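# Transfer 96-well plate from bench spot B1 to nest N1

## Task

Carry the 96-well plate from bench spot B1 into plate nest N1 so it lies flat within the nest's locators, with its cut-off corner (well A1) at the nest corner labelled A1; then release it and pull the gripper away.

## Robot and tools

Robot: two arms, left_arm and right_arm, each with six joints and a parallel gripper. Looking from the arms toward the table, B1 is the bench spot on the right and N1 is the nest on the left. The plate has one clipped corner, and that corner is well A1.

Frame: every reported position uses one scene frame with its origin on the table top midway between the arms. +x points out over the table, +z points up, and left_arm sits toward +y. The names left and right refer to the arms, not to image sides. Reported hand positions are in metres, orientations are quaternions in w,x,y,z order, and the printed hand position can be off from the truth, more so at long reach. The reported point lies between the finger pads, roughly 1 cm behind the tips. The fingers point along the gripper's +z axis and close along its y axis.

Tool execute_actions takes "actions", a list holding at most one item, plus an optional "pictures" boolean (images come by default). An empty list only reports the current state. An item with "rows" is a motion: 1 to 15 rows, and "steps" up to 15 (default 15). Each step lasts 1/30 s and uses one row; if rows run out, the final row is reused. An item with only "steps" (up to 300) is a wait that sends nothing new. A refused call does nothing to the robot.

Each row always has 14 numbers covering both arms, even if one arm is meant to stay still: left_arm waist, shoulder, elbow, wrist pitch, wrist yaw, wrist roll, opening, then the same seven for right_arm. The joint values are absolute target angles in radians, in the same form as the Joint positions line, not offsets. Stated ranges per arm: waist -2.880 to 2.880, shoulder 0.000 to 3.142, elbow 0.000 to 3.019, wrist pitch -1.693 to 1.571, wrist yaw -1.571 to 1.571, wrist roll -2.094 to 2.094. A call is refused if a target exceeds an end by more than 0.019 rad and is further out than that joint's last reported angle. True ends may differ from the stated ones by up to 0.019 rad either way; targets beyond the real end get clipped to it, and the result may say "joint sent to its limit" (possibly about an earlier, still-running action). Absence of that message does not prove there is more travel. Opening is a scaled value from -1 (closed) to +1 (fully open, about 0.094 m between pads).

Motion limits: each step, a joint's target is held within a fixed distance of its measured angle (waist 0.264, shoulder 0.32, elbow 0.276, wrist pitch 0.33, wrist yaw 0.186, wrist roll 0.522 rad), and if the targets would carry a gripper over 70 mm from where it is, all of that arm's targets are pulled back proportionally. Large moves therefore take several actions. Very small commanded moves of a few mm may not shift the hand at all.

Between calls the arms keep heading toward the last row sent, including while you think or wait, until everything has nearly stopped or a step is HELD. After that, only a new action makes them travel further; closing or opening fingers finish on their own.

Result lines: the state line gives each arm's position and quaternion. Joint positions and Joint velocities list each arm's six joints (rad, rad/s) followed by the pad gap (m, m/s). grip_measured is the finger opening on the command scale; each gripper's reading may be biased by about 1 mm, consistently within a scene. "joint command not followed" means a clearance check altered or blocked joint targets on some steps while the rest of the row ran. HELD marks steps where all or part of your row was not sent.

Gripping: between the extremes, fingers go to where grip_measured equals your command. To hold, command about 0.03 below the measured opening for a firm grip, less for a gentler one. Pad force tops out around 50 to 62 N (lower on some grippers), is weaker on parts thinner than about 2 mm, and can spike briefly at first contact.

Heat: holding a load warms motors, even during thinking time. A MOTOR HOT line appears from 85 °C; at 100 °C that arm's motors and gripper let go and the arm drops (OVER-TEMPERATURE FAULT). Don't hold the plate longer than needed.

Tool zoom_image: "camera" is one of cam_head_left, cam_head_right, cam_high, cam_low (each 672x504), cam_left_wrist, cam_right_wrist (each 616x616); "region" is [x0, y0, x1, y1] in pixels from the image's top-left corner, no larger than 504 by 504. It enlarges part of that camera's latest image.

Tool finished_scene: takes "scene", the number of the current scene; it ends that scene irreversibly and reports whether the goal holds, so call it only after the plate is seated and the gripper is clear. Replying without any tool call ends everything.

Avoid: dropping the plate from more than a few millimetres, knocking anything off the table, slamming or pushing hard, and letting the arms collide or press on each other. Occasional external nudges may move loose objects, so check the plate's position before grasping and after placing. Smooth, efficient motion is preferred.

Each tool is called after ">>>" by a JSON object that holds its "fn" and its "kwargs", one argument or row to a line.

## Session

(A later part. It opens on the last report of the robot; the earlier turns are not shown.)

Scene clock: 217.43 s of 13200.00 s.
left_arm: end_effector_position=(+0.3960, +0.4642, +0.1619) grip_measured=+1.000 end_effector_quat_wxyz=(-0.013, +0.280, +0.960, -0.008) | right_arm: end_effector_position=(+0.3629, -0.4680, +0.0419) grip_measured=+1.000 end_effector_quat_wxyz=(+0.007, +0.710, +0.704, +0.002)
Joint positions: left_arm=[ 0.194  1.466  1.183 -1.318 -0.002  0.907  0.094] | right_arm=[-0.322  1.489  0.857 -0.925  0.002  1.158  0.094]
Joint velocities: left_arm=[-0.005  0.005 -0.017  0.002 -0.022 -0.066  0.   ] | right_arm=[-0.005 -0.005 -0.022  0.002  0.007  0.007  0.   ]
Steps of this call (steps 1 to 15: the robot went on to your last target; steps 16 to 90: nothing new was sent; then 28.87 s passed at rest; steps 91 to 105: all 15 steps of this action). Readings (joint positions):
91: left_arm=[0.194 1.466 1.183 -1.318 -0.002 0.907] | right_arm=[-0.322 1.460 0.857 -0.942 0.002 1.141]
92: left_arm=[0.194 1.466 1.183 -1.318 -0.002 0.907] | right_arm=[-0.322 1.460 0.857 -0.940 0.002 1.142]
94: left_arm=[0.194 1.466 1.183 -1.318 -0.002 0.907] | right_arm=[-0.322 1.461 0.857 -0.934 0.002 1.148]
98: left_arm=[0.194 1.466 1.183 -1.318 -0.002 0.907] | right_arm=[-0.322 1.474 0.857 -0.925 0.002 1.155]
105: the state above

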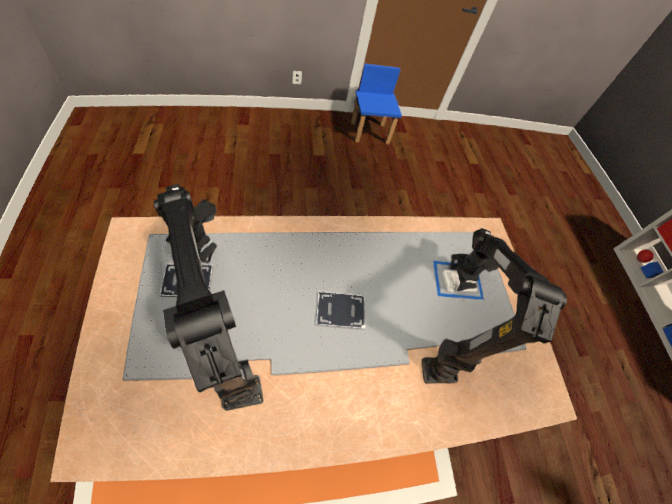

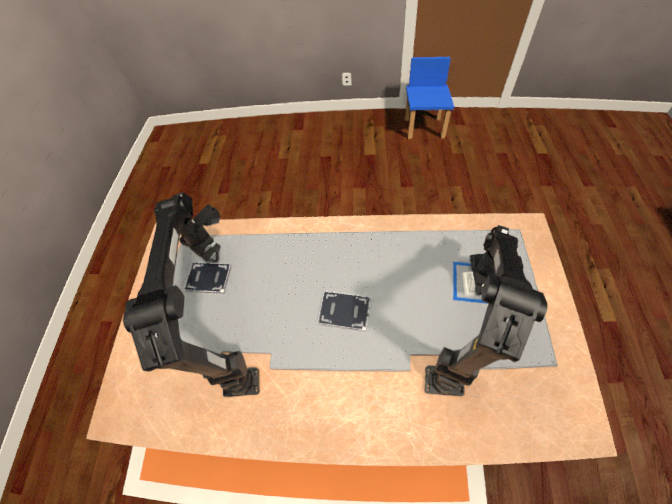

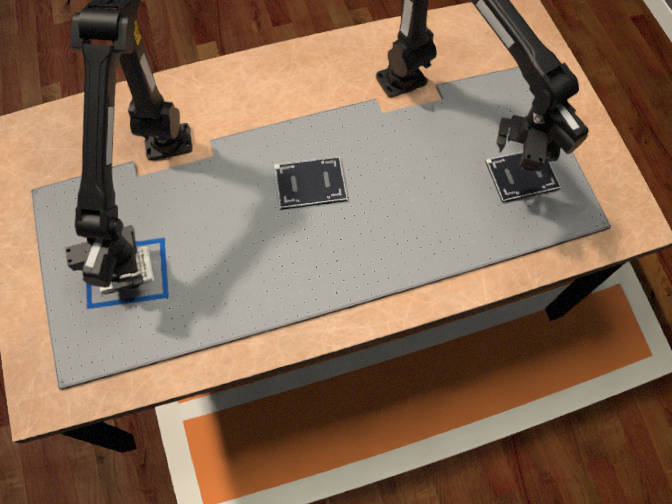

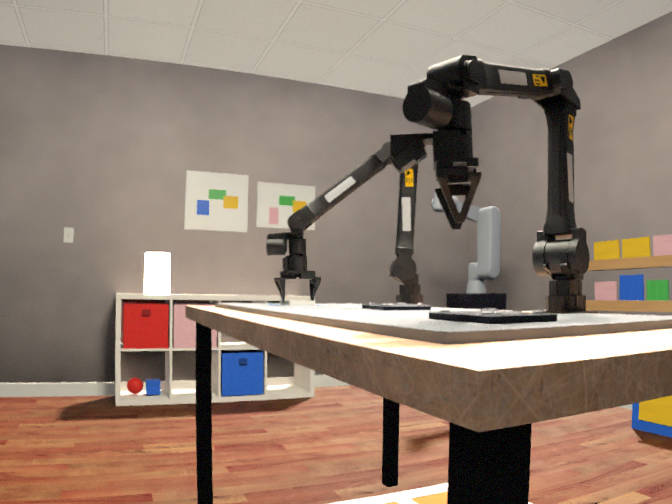

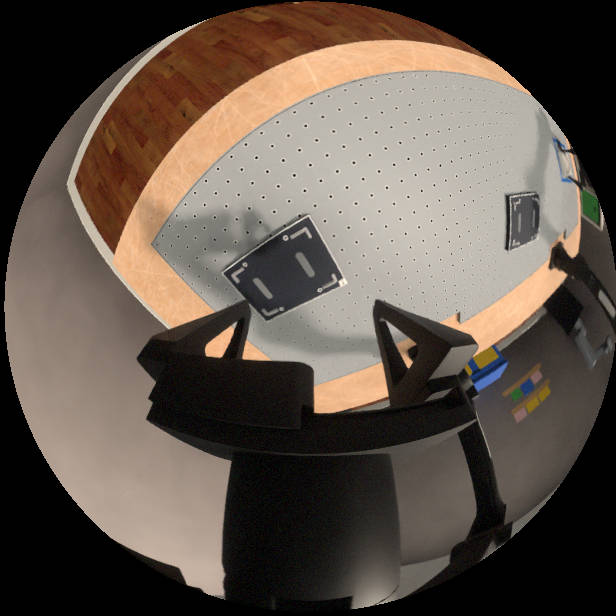

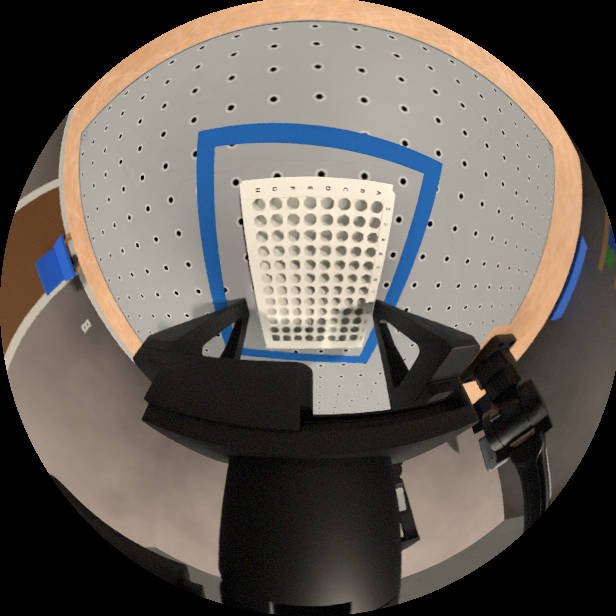

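>>> {"fn": "execute_actions", "kwargs": {
  "actions": [
    {"rows": [[0.2,1.45,1.23,-1.33,0,0.9,1,-0.328,1.502,0.855,-0.93,0,1.175,1],[0.2,1.45,1.23,-1.33,0,0.9,1,-0.328,1.504,0.855,-0.945,0,1.175,1],[0.2,1.45,1.23,-1.33,0,0.9,1,-0.328,1.507,0.855,-0.945,0,1.175,1],[0.2,1.45,1.23,-1.33,0,0.9,1,-0.328,1.51,0.855,-0.945,0,1.175,1],[0.2,1.45,1.23,-1.33,0,0.9,1,-0.328,1.514,0.855,-0.945,0,1.175,1],[0.2,1.45,1.23,-1.33,0,0.9,1,-0.328,1.518,0.855,-0.945,0,1.175,1]], "steps": 12}
  ]
}}

>>> {"fn": "zoom_image", "kwargs": {
  "camera": "cam_low",
  "region": [255, 255, 345, 315]
}}

>>> {"fn": "zoom_image", "kwargs": {
  "camera": "cam_right_wrist",
  "region": [200, 160, 420, 380]
}}

Scene clock: 231.90 s of 13200.00 s.
left_arm: end_effector_position=(+0.3960, +0.4642, +0.1619) grip_measured=+1.000 end_effector_quat_wxyz=(-0.013, +0.280, +0.960, -0.008) | right_arm: end_effector_position=(+0.3596, -0.4665, +0.0375) grip_measured=+1.000 end_effector_quat_wxyz=(-0.004, +0.710, +0.704, -0.003)
Joint positions: left_arm=[ 0.194  1.466  1.183 -1.318 -0.002  0.907  0.094] | right_arm=[-0.322  1.502  0.857 -0.935  0.002  1.159  0.094]
Joint velocities: left_arm=[-0.005  0.005 -0.002  0.007  0.022 -0.007  0.   ] | right_arm=[-0.024  0.015 -0.007 -0.012 -0.037 -0.095  0.   ]
Steps of this call (steps 1 to 15: the robot went on to your last target; steps 16 to 90: nothing new was sent; then 11.07 s passed at rest; steps 91 to 102: all 12 steps of this action). Readings (joint positions):
91: left_arm=[0.194 1.466 1.183 -1.318 -0.002 0.907] | right_arm=[-0.322 1.489 0.857 -0.925 0.002 1.159]
92: left_arm=[0.194 1.466 1.183 -1.318 -0.002 0.907] | right_arm=[-0.322 1.489 0.857 -0.926 0.002 1.159]
94: left_arm=[0.194 1.466 1.183 -1.318 -0.002 0.907] | right_arm=[-0.322 1.489 0.857 -0.931 0.002 1.159]
98: left_arm=[0.194 1.466 1.183 -1.318 -0.002 0.907] | right_arm=[-0.322 1.496 0.857 -0.934 0.002 1.159]
102: the state above

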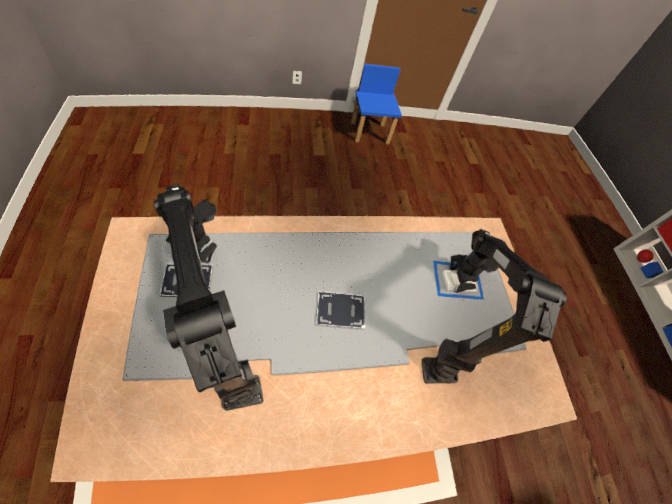

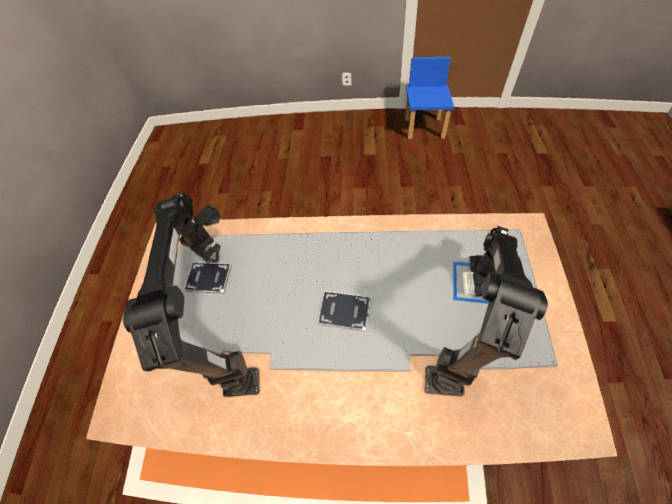

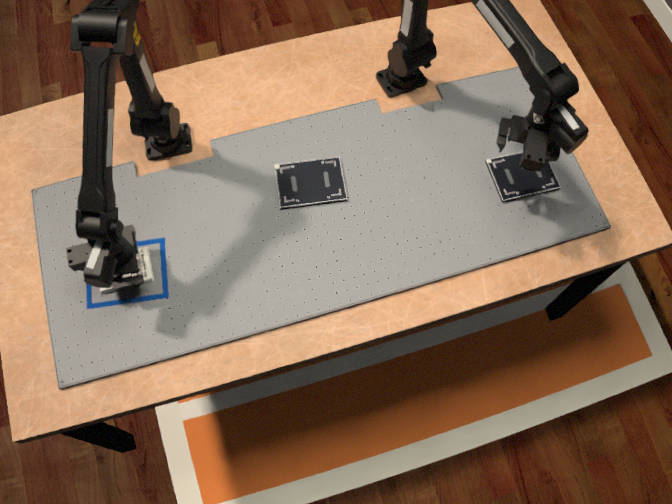

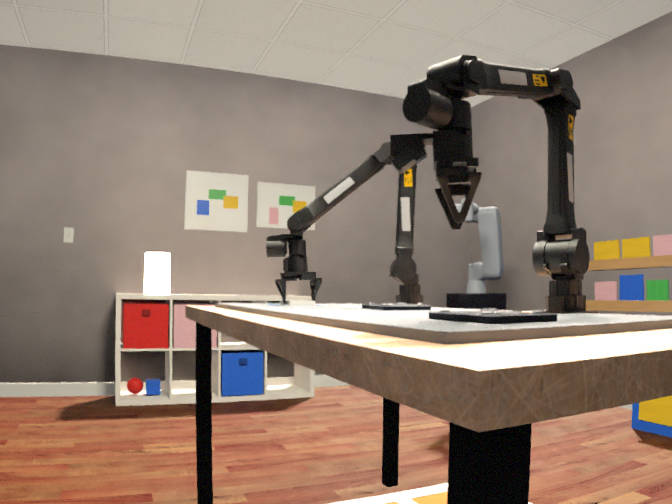

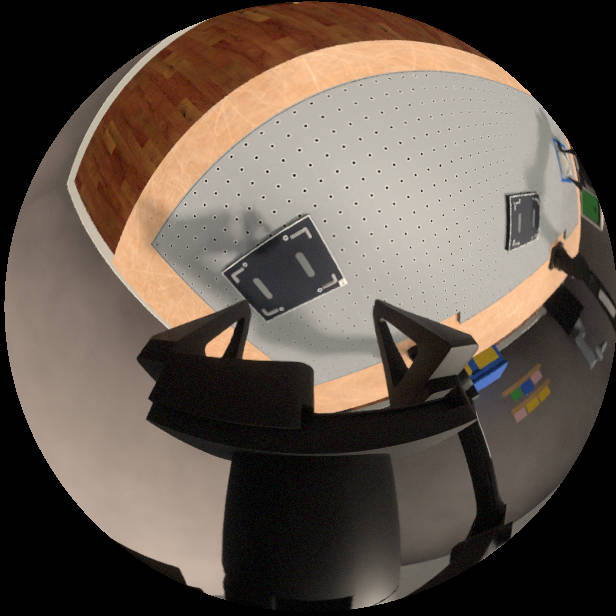

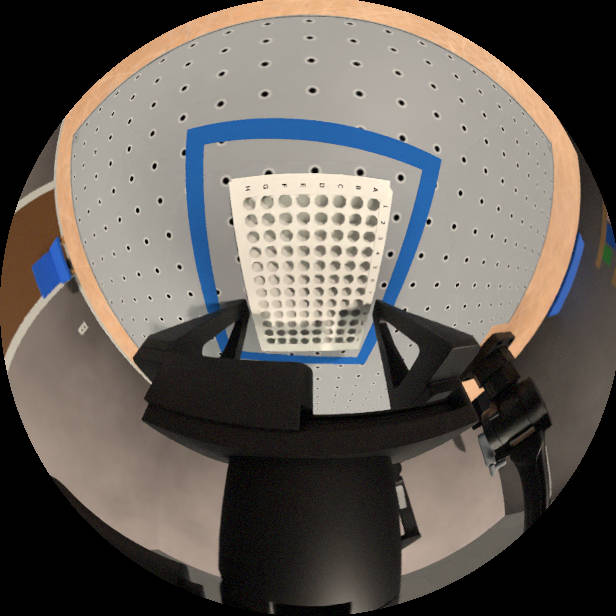

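Region (255, 255, 345, 315) of cam_low's 672x504 image, scaled by 5.600, with more detail than that image has.

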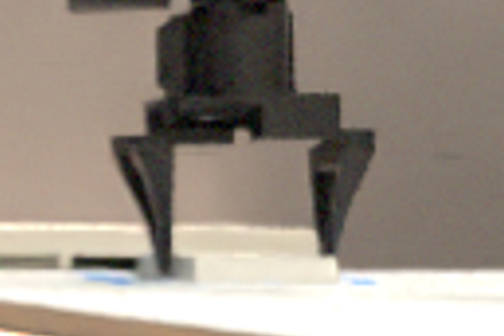

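Region (200, 160, 420, 380) of cam_right_wrist's 616x616 image, scaled by 2.291, with more detail than that image has.

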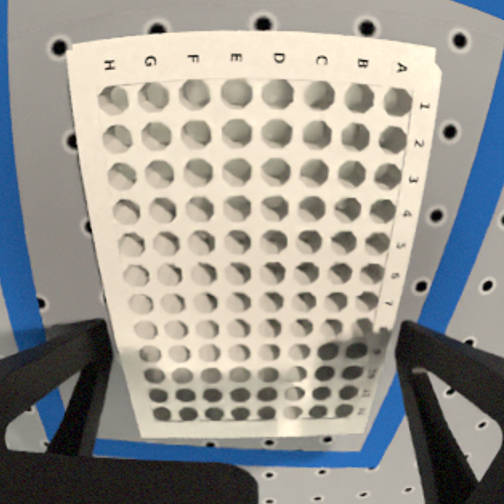

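>>> {"fn": "execute_actions", "kwargs": {
  "actions": [
    {"rows": [[0.2,1.45,1.23,-1.33,0,0.9,1,-0.328,1.518,0.855,-0.945,0,1.175,0.92],[0.2,1.45,1.23,-1.33,0,0.9,1,-0.328,1.518,0.855,-0.945,0,1.175,0.86],[0.2,1.45,1.23,-1.33,0,0.9,1,-0.328,1.518,0.855,-0.945,0,1.175,0.82],[0.2,1.45,1.23,-1.33,0,0.9,1,-0.328,1.518,0.855,-0.945,0,1.175,0.79],[0.2,1.45,1.23,-1.33,0,0.9,1,-0.328,1.518,0.855,-0.945,0,1.175,0.76],[0.2,1.45,1.23,-1.33,0,0.9,1,-0.328,1.518,0.855,-0.945,0,1.175,0.72]], "steps": 12}
  ],
  "pictures": false
}}

Scene clock: 237.23 s of 13200.00 s.
left_arm: end_effector_position=(+0.3960, +0.4642, +0.1619) grip_measured=+1.000 end_effector_quat_wxyz=(-0.013, +0.280, +0.960, -0.008) | right_arm: end_effector_position=(+0.3595, -0.4664, +0.0375) grip_measured=+0.738 end_effector_quat_wxyz=(-0.004, +0.710, +0.704, -0.002)
Joint positions: left_arm=[ 0.194  1.466  1.183 -1.318 -0.002  0.907  0.094] | right_arm=[-0.322  1.502  0.857 -0.935  0.002  1.16   0.082]
Joint velocities: left_arm=[-0.005 -0.005 -0.002  0.002  0.007  0.007  0.   ] | right_arm=[-0.005 -0.015 -0.012 -0.022 -0.066  0.022  0.001]
Steps of this call (steps 1 to 15: the robot went on to your last target; steps 16 to 90: nothing new was sent; then 1.93 s passed at rest; steps 91 to 102: all 12 steps of this action). Readings (joint positions):
91: left_arm=[0.194 1.466 1.183 -1.318 -0.002 0.907] | right_arm=[-0.322 1.502 0.857 -0.935 0.002 1.159]
92: left_arm=[0.194 1.466 1.183 -1.318 -0.002 0.907] | right_arm=[-0.322 1.502 0.857 -0.935 0.002 1.159]
94: left_arm=[0.194 1.466 1.183 -1.318 -0.002 0.907] | right_arm=[-0.322 1.502 0.857 -0.935 0.002 1.160]
98: left_arm=[0.194 1.466 1.183 -1.318 -0.002 0.907] | right_arm=[-0.322 1.502 0.857 -0.935 0.002 1.160]
102: the state above

>>> {"fn": "execute_actions", "kwargs": {
  "actions": [
    {"rows": [[0.2,1.45,1.23,-1.33,0,0.9,1,-0.328,1.485,0.9,-0.95,0,1.165,0.70],[0.2,1.45,1.23,-1.33,0,0.9,1,-0.328,1.476,0.907,-0.963,0,1.165,0.70],[0.2,1.45,1.23,-1.33,0,0.9,1,-0.328,1.466,0.914,-0.978,0,1.165,0.70],[0.2,1.45,1.23,-1.33,0,0.9,1,-0.328,1.456,0.922,-0.994,0,1.165,0.70],[0.2,1.45,1.23,-1.33,0,0.9,1,-0.328,1.446,0.93,-1.01,0,1.165,0.70],[0.2,1.45,1.23,-1.33,0,0.9,1,-0.328,1.436,0.938,-1.026,0,1.165,0.70],[0.2,1.45,1.23,-1.33,0,0.9,1,-0.328,1.426,0.946,-1.042,0,1.165,0.70],[0.2,1.45,1.23,-1.33,0,0.9,1,-0.328,1.416,0.954,-1.058,0,1.165,0.70],[0.2,1.45,1.23,-1.33,0,0.9,1,-0.325,1.406,0.962,-1.073,0,1.14,0.70],[0.2,1.45,1.23,-1.33,0,0.9,1,-0.31,1.4,0.97,-1.083,0,1.1,0.70],[0.2,1.45,1.23,-1.33,0,0.9,1,-0.29,1.4,0.978,-1.085,0,1.05,0.70],[0.2,1.45,1.23,-1.33,0,0.9,1,-0.265,1.405,0.988,-1.087,0,0.99,0.70],[0.2,1.45,1.23,-1.33,0,0.9,1,-0.235,1.412,1.0,-1.089,0,0.93,0.70],[0.2,1.45,1.23,-1.33,0,0.9,1,-0.2,1.42,1.012,-1.091,0,0.86,0.70],[0.2,1.45,1.23,-1.33,0,0.9,1,-0.16,1.43,1.025,-1.093,0,0.79,0.70]], "steps": 15}
  ]
}}

Scene clock: 251.70 s of 13200.00 s.
left_arm: end_effector_position=(+0.3960, +0.4642, +0.1619) grip_measured=+1.000 end_effector_quat_wxyz=(-0.013, +0.280, +0.960, -0.008) | right_arm: end_effector_position=(+0.3759, -0.4474, +0.0923) grip_measured=+0.734 end_effector_quat_wxyz=(+0.005, +0.627, +0.779, +0.000)
Joint positions: left_arm=[ 0.194  1.466  1.183 -1.318 -0.002  0.907  0.094] | right_arm=[-0.257  1.424  0.942 -1.08   0.003  1.001  0.081]
Joint velocities: left_arm=[-0.005 -0.015  0.012  0.002 -0.066  0.051  0.   ] | right_arm=[ 0.855 -0.005  0.427 -0.037  0.007 -1.385  0.   ]
Steps of this call (steps 1 to 15: the robot went on to your last target; steps 16 to 90: nothing new was sent; then 10.97 s passed at rest; steps 91 to 105: all 15 steps of this action). Readings (joint positions):
91: left_arm=[0.194 1.466 1.183 -1.318 -0.002 0.907] | right_arm=[-0.322 1.502 0.857 -0.936 0.002 1.160]
92: left_arm=[0.194 1.466 1.183 -1.318 -0.002 0.907] | right_arm=[-0.322 1.502 0.857 -0.939 0.002 1.160]
94: left_arm=[0.194 1.466 1.183 -1.318 -0.002 0.907] | right_arm=[-0.322 1.500 0.858 -0.957 0.002 1.160]
98: left_arm=[0.194 1.466 1.183 -1.318 -0.002 0.907] | right_arm=[-0.322 1.476 0.870 -1.018 0.002 1.160]
105: the state above

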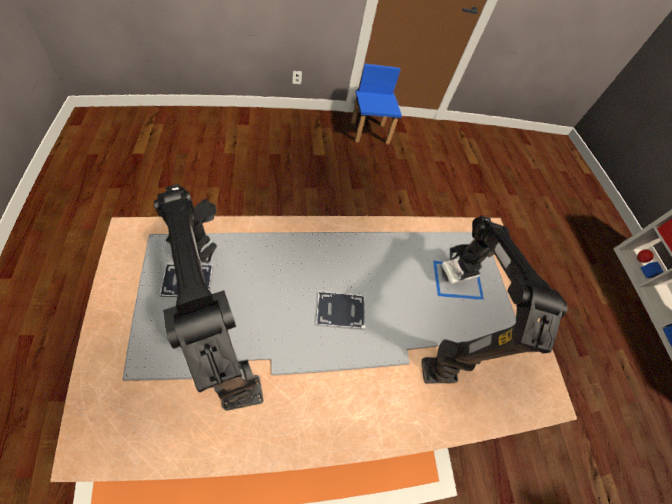

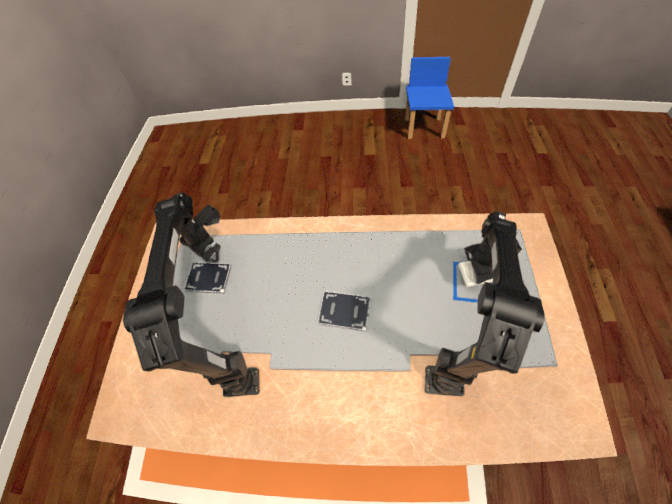

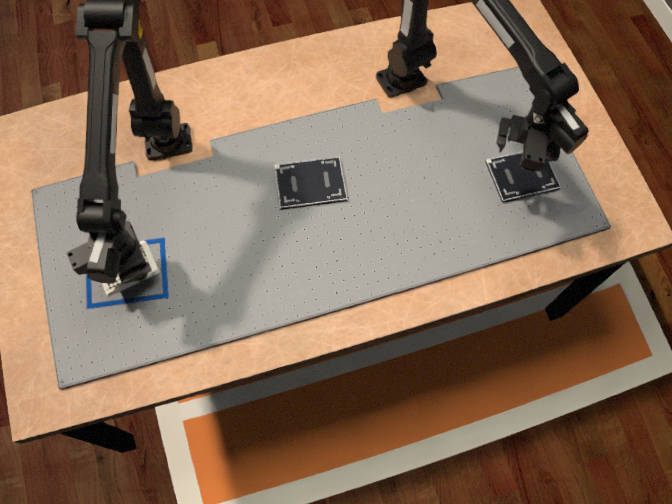

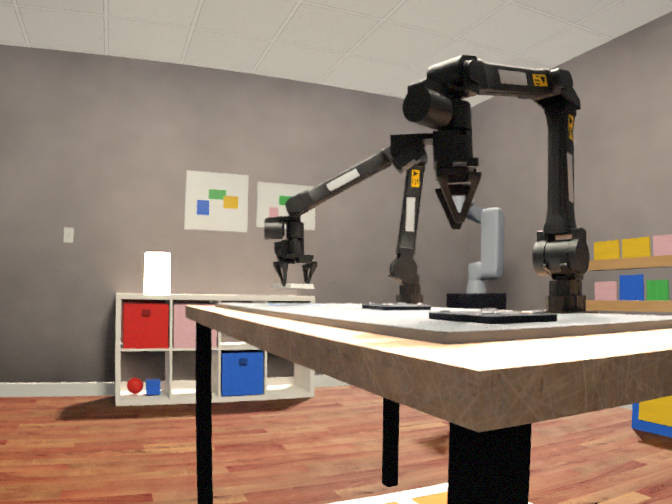

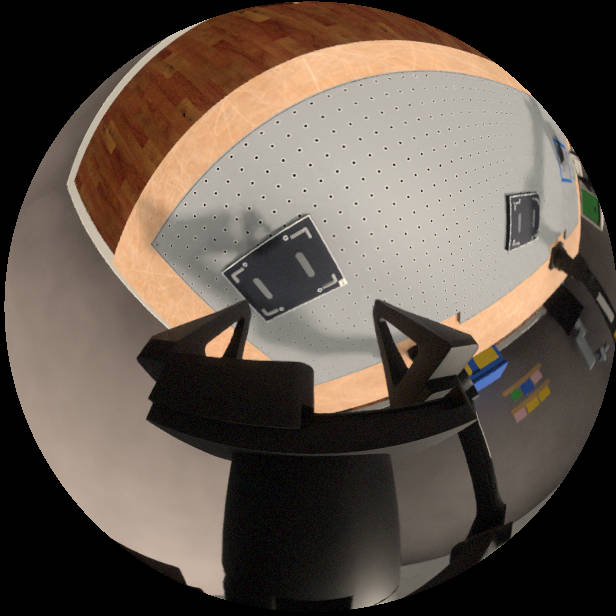

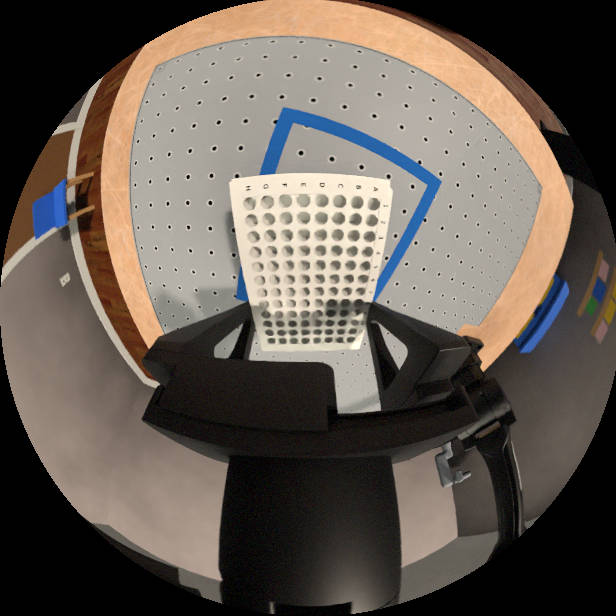

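>>> {"fn": "execute_actions", "kwargs": {
  "actions": [
    {"rows": [[0.2,1.45,1.23,-1.33,0,0.9,1,-0.145,1.435,1.03,-1.093,0,0.76,0.70],[0.2,1.45,1.23,-1.33,0,0.9,1,-0.122,1.443,1.038,-1.094,0,0.72,0.70],[0.2,1.45,1.23,-1.33,0,0.9,1,-0.092,1.453,1.048,-1.095,0,0.665,0.70],[0.2,1.45,1.23,-1.33,0,0.9,1,-0.056,1.466,1.06,-1.095,0,0.6,0.70],[0.2,1.45,1.23,-1.33,0,0.9,1,-0.018,1.479,1.073,-1.096,0,0.532,0.70],[0.2,1.45,1.23,-1.33,0,0.9,1,0.02,1.492,1.086,-1.097,0,0.464,0.70],[0.2,1.45,1.23,-1.33,0,0.9,1,0.058,1.505,1.099,-1.098,0,0.396,0.70],[0.2,1.45,1.23,-1.33,0,0.9,1,0.096,1.518,1.112,-1.099,0,0.328,0.70],[0.2,1.45,1.23,-1.33,0,0.9,1,0.134,1.531,1.125,-1.1,0,0.26,0.70],[0.2,1.45,1.23,-1.33,0,0.9,1,0.172,1.544,1.138,-1.1,0,0.192,0.70],[0.2,1.45,1.23,-1.33,0,0.9,1,0.21,1.557,1.151,-1.101,0,0.124,0.70],[0.2,1.45,1.23,-1.33,0,0.9,1,0.248,1.57,1.164,-1.102,0,0.056,0.70],[0.2,1.45,1.23,-1.33,0,0.9,1,0.286,1.583,1.177,-1.103,0,-0.012,0.70],[0.2,1.45,1.23,-1.33,0,0.9,1,0.324,1.596,1.19,-1.104,0,-0.08,0.70],[0.2,1.45,1.23,-1.33,0,0.9,1,0.362,1.609,1.203,-1.105,0,-0.148,0.70]], "steps": 15}
  ],
  "pictures": false
}}

>>> {"fn": "execute_actions", "kwargs": {
  "actions": [
    {"rows": [[0.2,1.45,1.23,-1.33,0,0.9,1,0.4,1.622,1.216,-1.106,0,-0.216,0.70],[0.2,1.45,1.23,-1.33,0,0.9,1,0.438,1.635,1.229,-1.106,0,-0.284,0.70],[0.2,1.45,1.23,-1.33,0,0.9,1,0.476,1.648,1.242,-1.107,0,-0.352,0.70],[0.2,1.45,1.23,-1.33,0,0.9,1,0.514,1.661,1.255,-1.108,0,-0.42,0.70],[0.2,1.45,1.23,-1.33,0,0.9,1,0.552,1.674,1.268,-1.109,0,-0.488,0.70],[0.2,1.45,1.23,-1.33,0,0.9,1,0.59,1.687,1.281,-1.11,0,-0.556,0.70],[0.2,1.45,1.23,-1.33,0,0.9,1,0.626,1.7,1.294,-1.111,0,-0.624,0.70],[0.2,1.45,1.23,-1.33,0,0.9,1,0.66,1.712,1.306,-1.112,0,-0.69,0.70],[0.2,1.45,1.23,-1.33,0,0.9,1,0.69,1.723,1.317,-1.112,0,-0.75,0.70],[0.2,1.45,1.23,-1.33,0,0.9,1,0.716,1.733,1.326,-1.113,0,-0.8,0.70],[0.2,1.45,1.23,-1.33,0,0.9,1,0.738,1.741,1.333,-1.113,0,-0.84,0.70],[0.2,1.45,1.23,-1.33,0,0.9,1,0.756,1.748,1.339,-1.114,0,-0.87,0.70],[0.2,1.45,1.23,-1.33,0,0.9,1,0.77,1.753,1.343,-1.114,0,-0.89,0.70],[0.2,1.45,1.23,-1.33,0,0.9,1,0.78,1.757,1.346,-1.114,0,-0.9,0.70],[0.2,1.45,1.23,-1.33,0,0.9,1,0.784,1.76,1.346,-1.114,0,-0.905,0.70]], "steps": 15}
  ],
  "pictures": false
}}

>>> {"fn": "execute_actions", "kwargs": {
  "actions": [
    {"steps": 12}
  ]
}}

Scene clock: 266.50 s of 13200.00 s.
left_arm: end_effector_position=(+0.3960, +0.4642, +0.1619) grip_measured=+1.000 end_effector_quat_wxyz=(-0.013, +0.280, +0.960, -0.008) | right_arm: end_effector_position=(+0.4601, -0.2299, +0.0966) grip_measured=+0.734 end_effector_quat_wxyz=(+0.015, -0.029, +0.999, +0.002)
Joint positions: left_arm=[ 0.194  1.466  1.183 -1.318 -0.002  0.907  0.094] | right_arm=[ 0.296  1.577  1.126 -1.09   0.002  0.14   0.081]
Joint velocities: left_arm=[-0.015  0.005 -0.002 -0.002  0.007  0.007  0.   ] | right_arm=[ 1.148  0.357  0.344 -0.012 -0.037 -1.824 -0.001]
Steps of this call (steps 1 to 30: the robot went on to your last target; steps 31 to 90: nothing new was sent; then 11.30 s passed at rest; steps 91 to 105: all 15 steps of this action). Readings (joint positions):
91: left_arm=[0.194 1.466 1.183 -1.318 -0.002 0.907] | right_arm=[-0.154 1.424 0.979 -1.083 -0.002 0.801]
92: left_arm=[0.194 1.466 1.183 -1.318 -0.002 0.907] | right_arm=[-0.152 1.424 0.979 -1.083 -0.001 0.790]
94: left_arm=[0.194 1.466 1.183 -1.318 -0.002 0.907] | right_arm=[-0.134 1.428 0.982 -1.085 0.002 0.744]
98: left_arm=[0.194 1.466 1.183 -1.318 -0.002 0.907] | right_arm=[-0.008 1.471 1.020 -1.089 0.003 0.567]
105: the state above

Scene clock: 267.00 s of 13200.00 s.
left_arm: end_effector_position=(+0.3960, +0.4642, +0.1619) grip_measured=+1.000 end_effector_quat_wxyz=(-0.013, +0.280, +0.960, -0.008) | right_arm: end_effector_position=(+0.4101, +0.0023, +0.0776) grip_measured=+0.735 end_effector_quat_wxyz=(-0.007, +0.663, -0.749, -0.000)
Joint positions: left_arm=[ 0.194  1.466  1.183 -1.318 -0.002  0.907  0.094] | right_arm=[ 0.791  1.742  1.285 -1.099 -0.001 -0.757  0.082]
Joint velocities: left_arm=[-0.005 -0.005 -0.012  0.007  0.007 -0.007  0.   ] | right_arm=[ 0.444  0.112  0.022 -0.022 -0.022 -0.886  0.001]
Steps of this call (steps 1 to 15: all 15 steps of this action). Readings (joint positions):
1: left_arm=[0.194 1.466 1.183 -1.318 -0.002 0.907] | right_arm=[0.335 1.589 1.138 -1.090 0.002 0.075]
2: left_arm=[0.194 1.466 1.183 -1.318 -0.002 0.907] | right_arm=[0.372 1.601 1.150 -1.091 0.002 0.009]
4: left_arm=[0.194 1.466 1.183 -1.318 -0.002 0.907] | right_arm=[0.445 1.625 1.174 -1.093 0.002 -0.124]
8: left_arm=[0.194 1.466 1.183 -1.318 -0.002 0.907] | right_arm=[0.590 1.675 1.226 -1.097 0.002 -0.393]
15: the state above

Scene clock: 267.40 s of 13200.00 s.
left_arm: end_effector_position=(+0.3960, +0.4642, +0.1619) grip_measured=+1.000 end_effector_quat_wxyz=(-0.013, +0.280, +0.960, -0.008) | right_arm: end_effector_position=(+0.4103, +0.0000, +0.0741) grip_measured=+0.735 end_effector_quat_wxyz=(-0.002, +0.706, -0.708, -0.001)
Joint positions: left_arm=[ 0.194  1.466  1.183 -1.318 -0.002  0.907  0.094] | right_arm=[ 0.787  1.75   1.285 -1.103 -0.001 -0.88   0.082]
Joint velocities: left_arm=[ 0.005 -0.005 -0.007 -0.002 -0.037 -0.051  0.   ] | right_arm=[-0.015  0.005  0.007 -0.012 -0.037 -0.066  0.   ]
Steps of this call (steps 1 to 12: the robot went on to your last target). Readings (joint positions):
1: left_arm=[0.194 1.466 1.183 -1.318 -0.002 0.907] | right_arm=[0.803 1.745 1.285 -1.099 -0.002 -0.784]
2: left_arm=[0.194 1.466 1.183 -1.318 -0.002 0.907] | right_arm=[0.810 1.748 1.285 -1.101 -0.002 -0.805]
4: left_arm=[0.194 1.466 1.183 -1.318 -0.002 0.907] | right_arm=[0.810 1.750 1.285 -1.103 -0.002 -0.836]
8: left_arm=[0.194 1.466 1.183 -1.318 -0.002 0.907] | right_arm=[0.795 1.750 1.285 -1.103 -0.002 -0.868]
12: the state above

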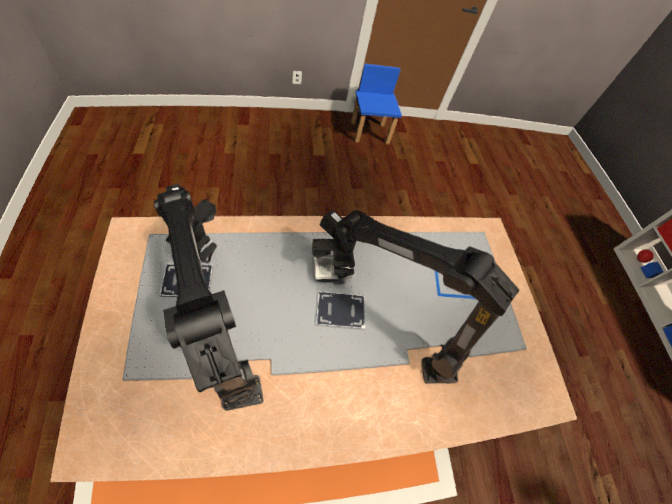

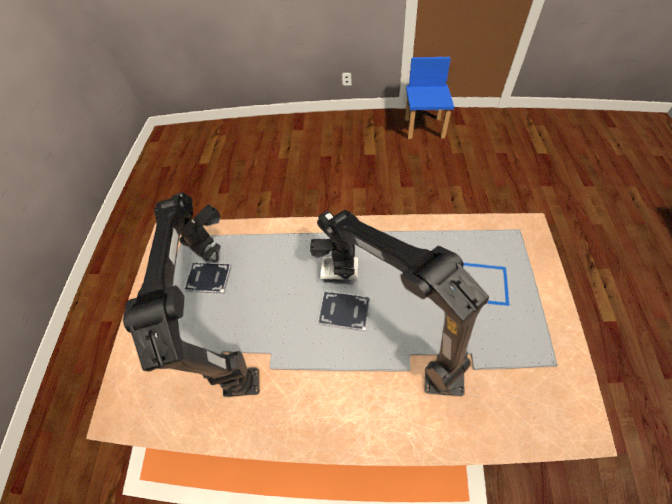

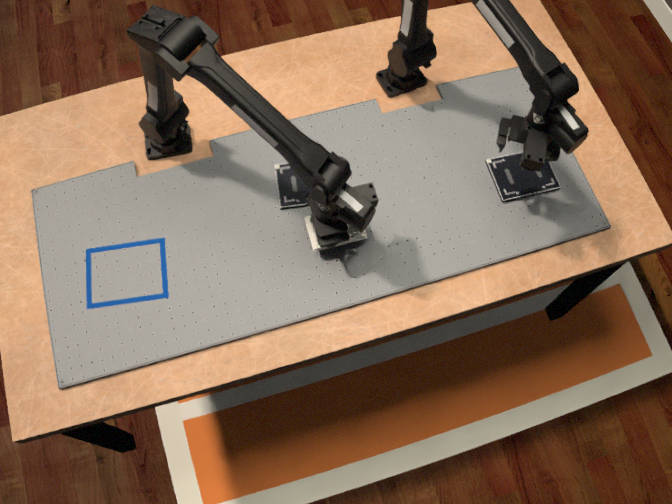

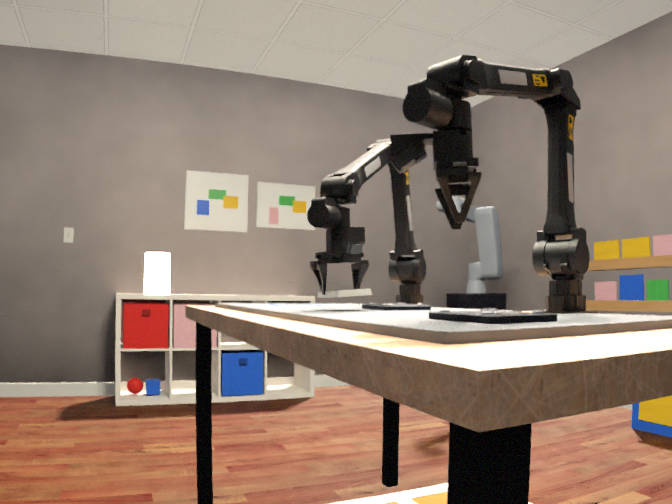

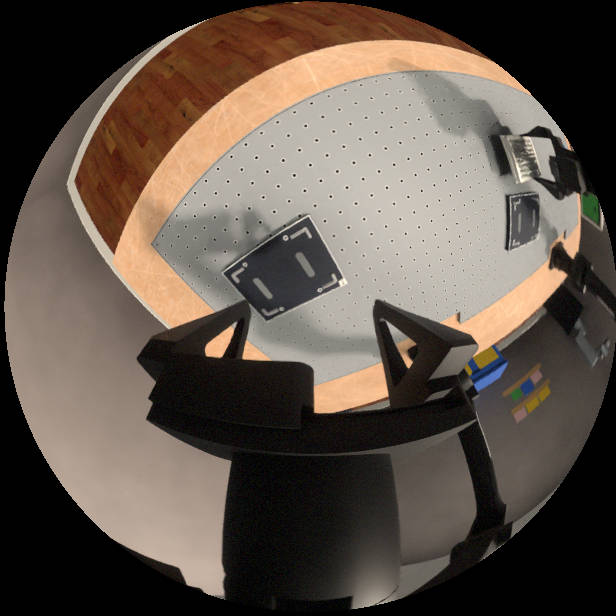

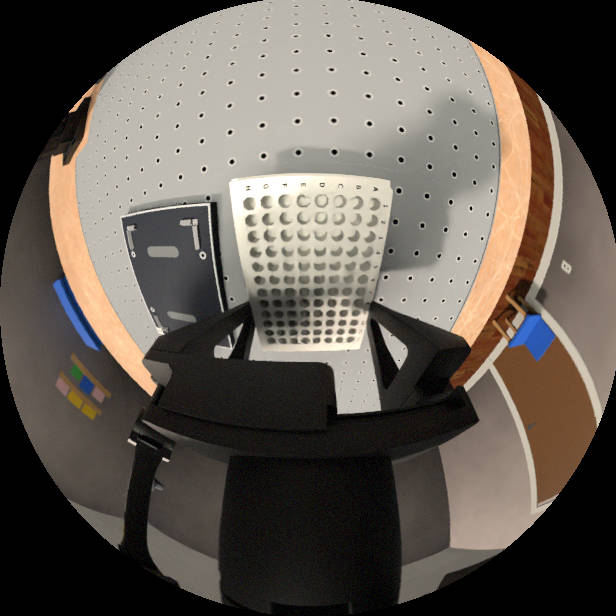

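>>> {"fn": "execute_actions", "kwargs": {
  "actions": [
    {"rows": [[0.2,1.45,1.23,-1.33,0,0.9,1,0.784,1.767,1.346,-1.09,0,-0.905,0.70],[0.2,1.45,1.23,-1.33,0,0.9,1,0.784,1.774,1.346,-1.084,0,-0.905,0.70],[0.2,1.45,1.23,-1.33,0,0.9,1,0.784,1.781,1.346,-1.077,0,-0.905,0.70],[0.2,1.45,1.23,-1.33,0,0.9,1,0.784,1.788,1.346,-1.07,0,-0.905,0.70],[0.2,1.45,1.23,-1.33,0,0.9,1,0.784,1.795,1.346,-1.063,0,-0.905,0.70],[0.2,1.45,1.23,-1.33,0,0.9,1,0.784,1.802,1.346,-1.056,0,-0.905,0.70],[0.2,1.45,1.23,-1.33,0,0.9,1,0.784,1.808,1.346,-1.049,0,-0.905,0.70],[0.2,1.45,1.23,-1.33,0,0.9,1,0.784,1.814,1.346,-1.042,0,-0.905,0.70],[0.2,1.45,1.23,-1.33,0,0.9,1,0.784,1.82,1.346,-1.033,0,-0.905,0.70]], "steps": 15}
  ]
}}

>>> {"fn": "zoom_image", "kwargs": {
  "camera": "cam_low",
  "region": [290, 250, 410, 330]
}}

Scene clock: 275.47 s of 13200.00 s.
left_arm: end_effector_position=(+0.3960, +0.4642, +0.1619) grip_measured=+1.000 end_effector_quat_wxyz=(-0.013, +0.280, +0.960, -0.008) | right_arm: end_effector_position=(+0.4182, +0.0063, +0.0445) grip_measured=+0.735 end_effector_quat_wxyz=(+0.001, +0.709, -0.705, -0.000)
Joint positions: left_arm=[ 0.194  1.466  1.183 -1.318 -0.002  0.907  0.094] | right_arm=[ 0.787  1.812  1.286 -1.047 -0.001 -0.889  0.082]
Joint velocities: left_arm=[-0.015 -0.005 -0.002 -0.007  0.022  0.037  0.   ] | right_arm=[ 0.005 -0.005  0.071 -0.002  0.007  0.007  0.001]
Steps of this call (steps 1 to 30: the robot went on to your last target; steps 31 to 90: nothing new was sent; then 4.57 s passed at rest; steps 91 to 105: all 15 steps of this action). Readings (joint positions):
91: left_arm=[0.194 1.466 1.183 -1.318 -0.002 0.907] | right_arm=[0.787 1.750 1.285 -1.103 -0.001 -0.889]
92: left_arm=[0.194 1.466 1.183 -1.318 -0.002 0.907] | right_arm=[0.787 1.750 1.285 -1.102 -0.001 -0.889]
94: left_arm=[0.194 1.466 1.183 -1.318 -0.002 0.907] | right_arm=[0.787 1.753 1.285 -1.094 -0.001 -0.889]
98: left_arm=[0.194 1.466 1.183 -1.318 -0.002 0.907] | right_arm=[0.787 1.774 1.285 -1.068 -0.001 -0.889]
105: the state above

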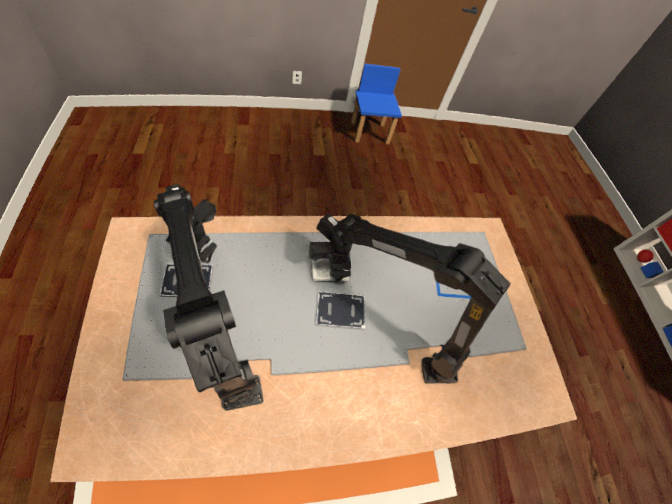

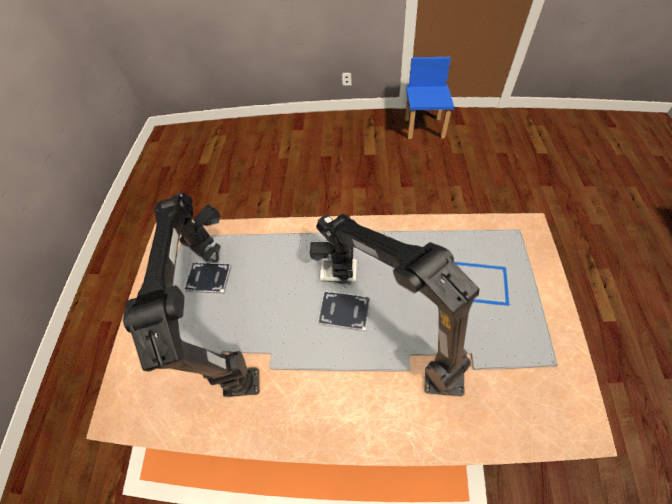

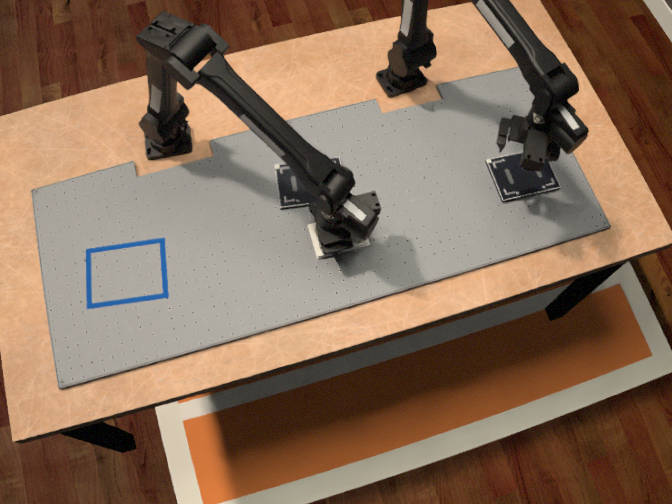

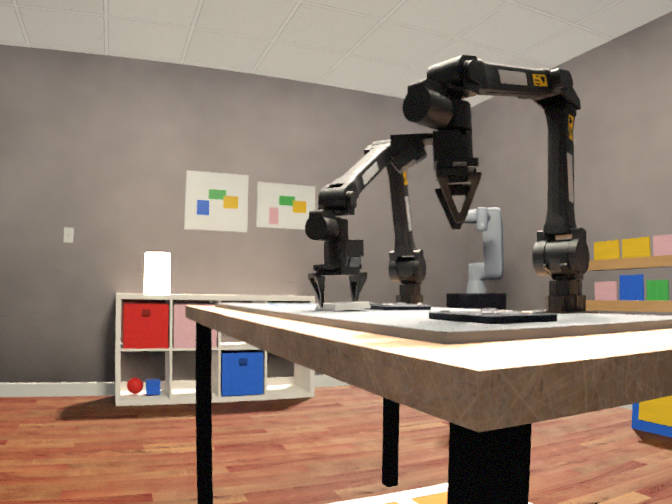

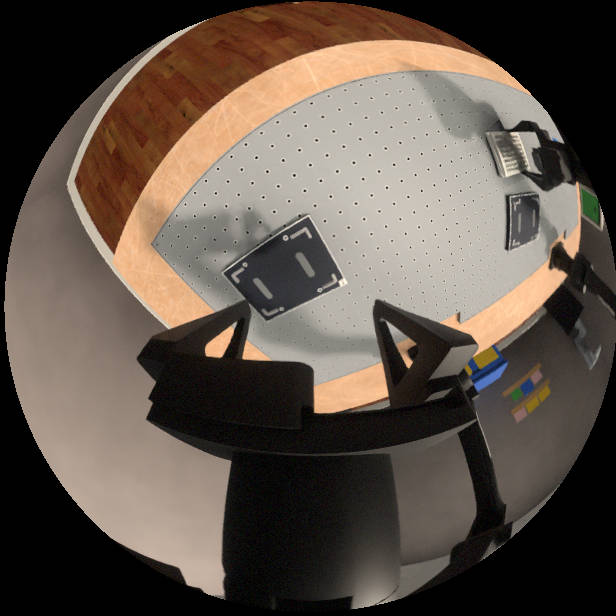

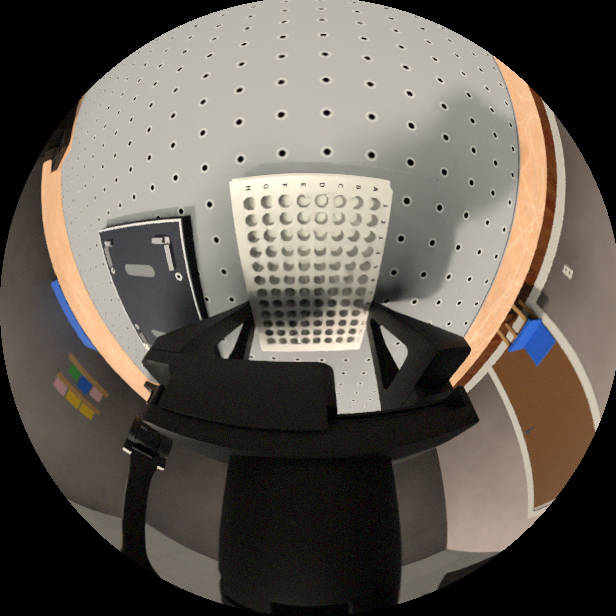

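Region (290, 250, 410, 330) of cam_low's 672x504 image, scaled by 4.200, with more detail than that image has.

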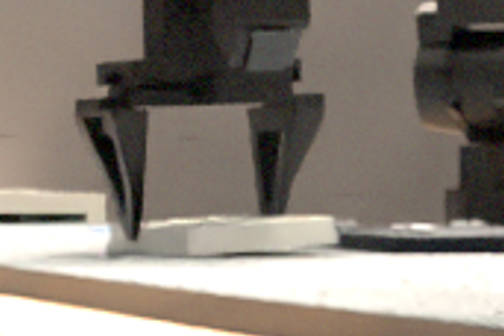

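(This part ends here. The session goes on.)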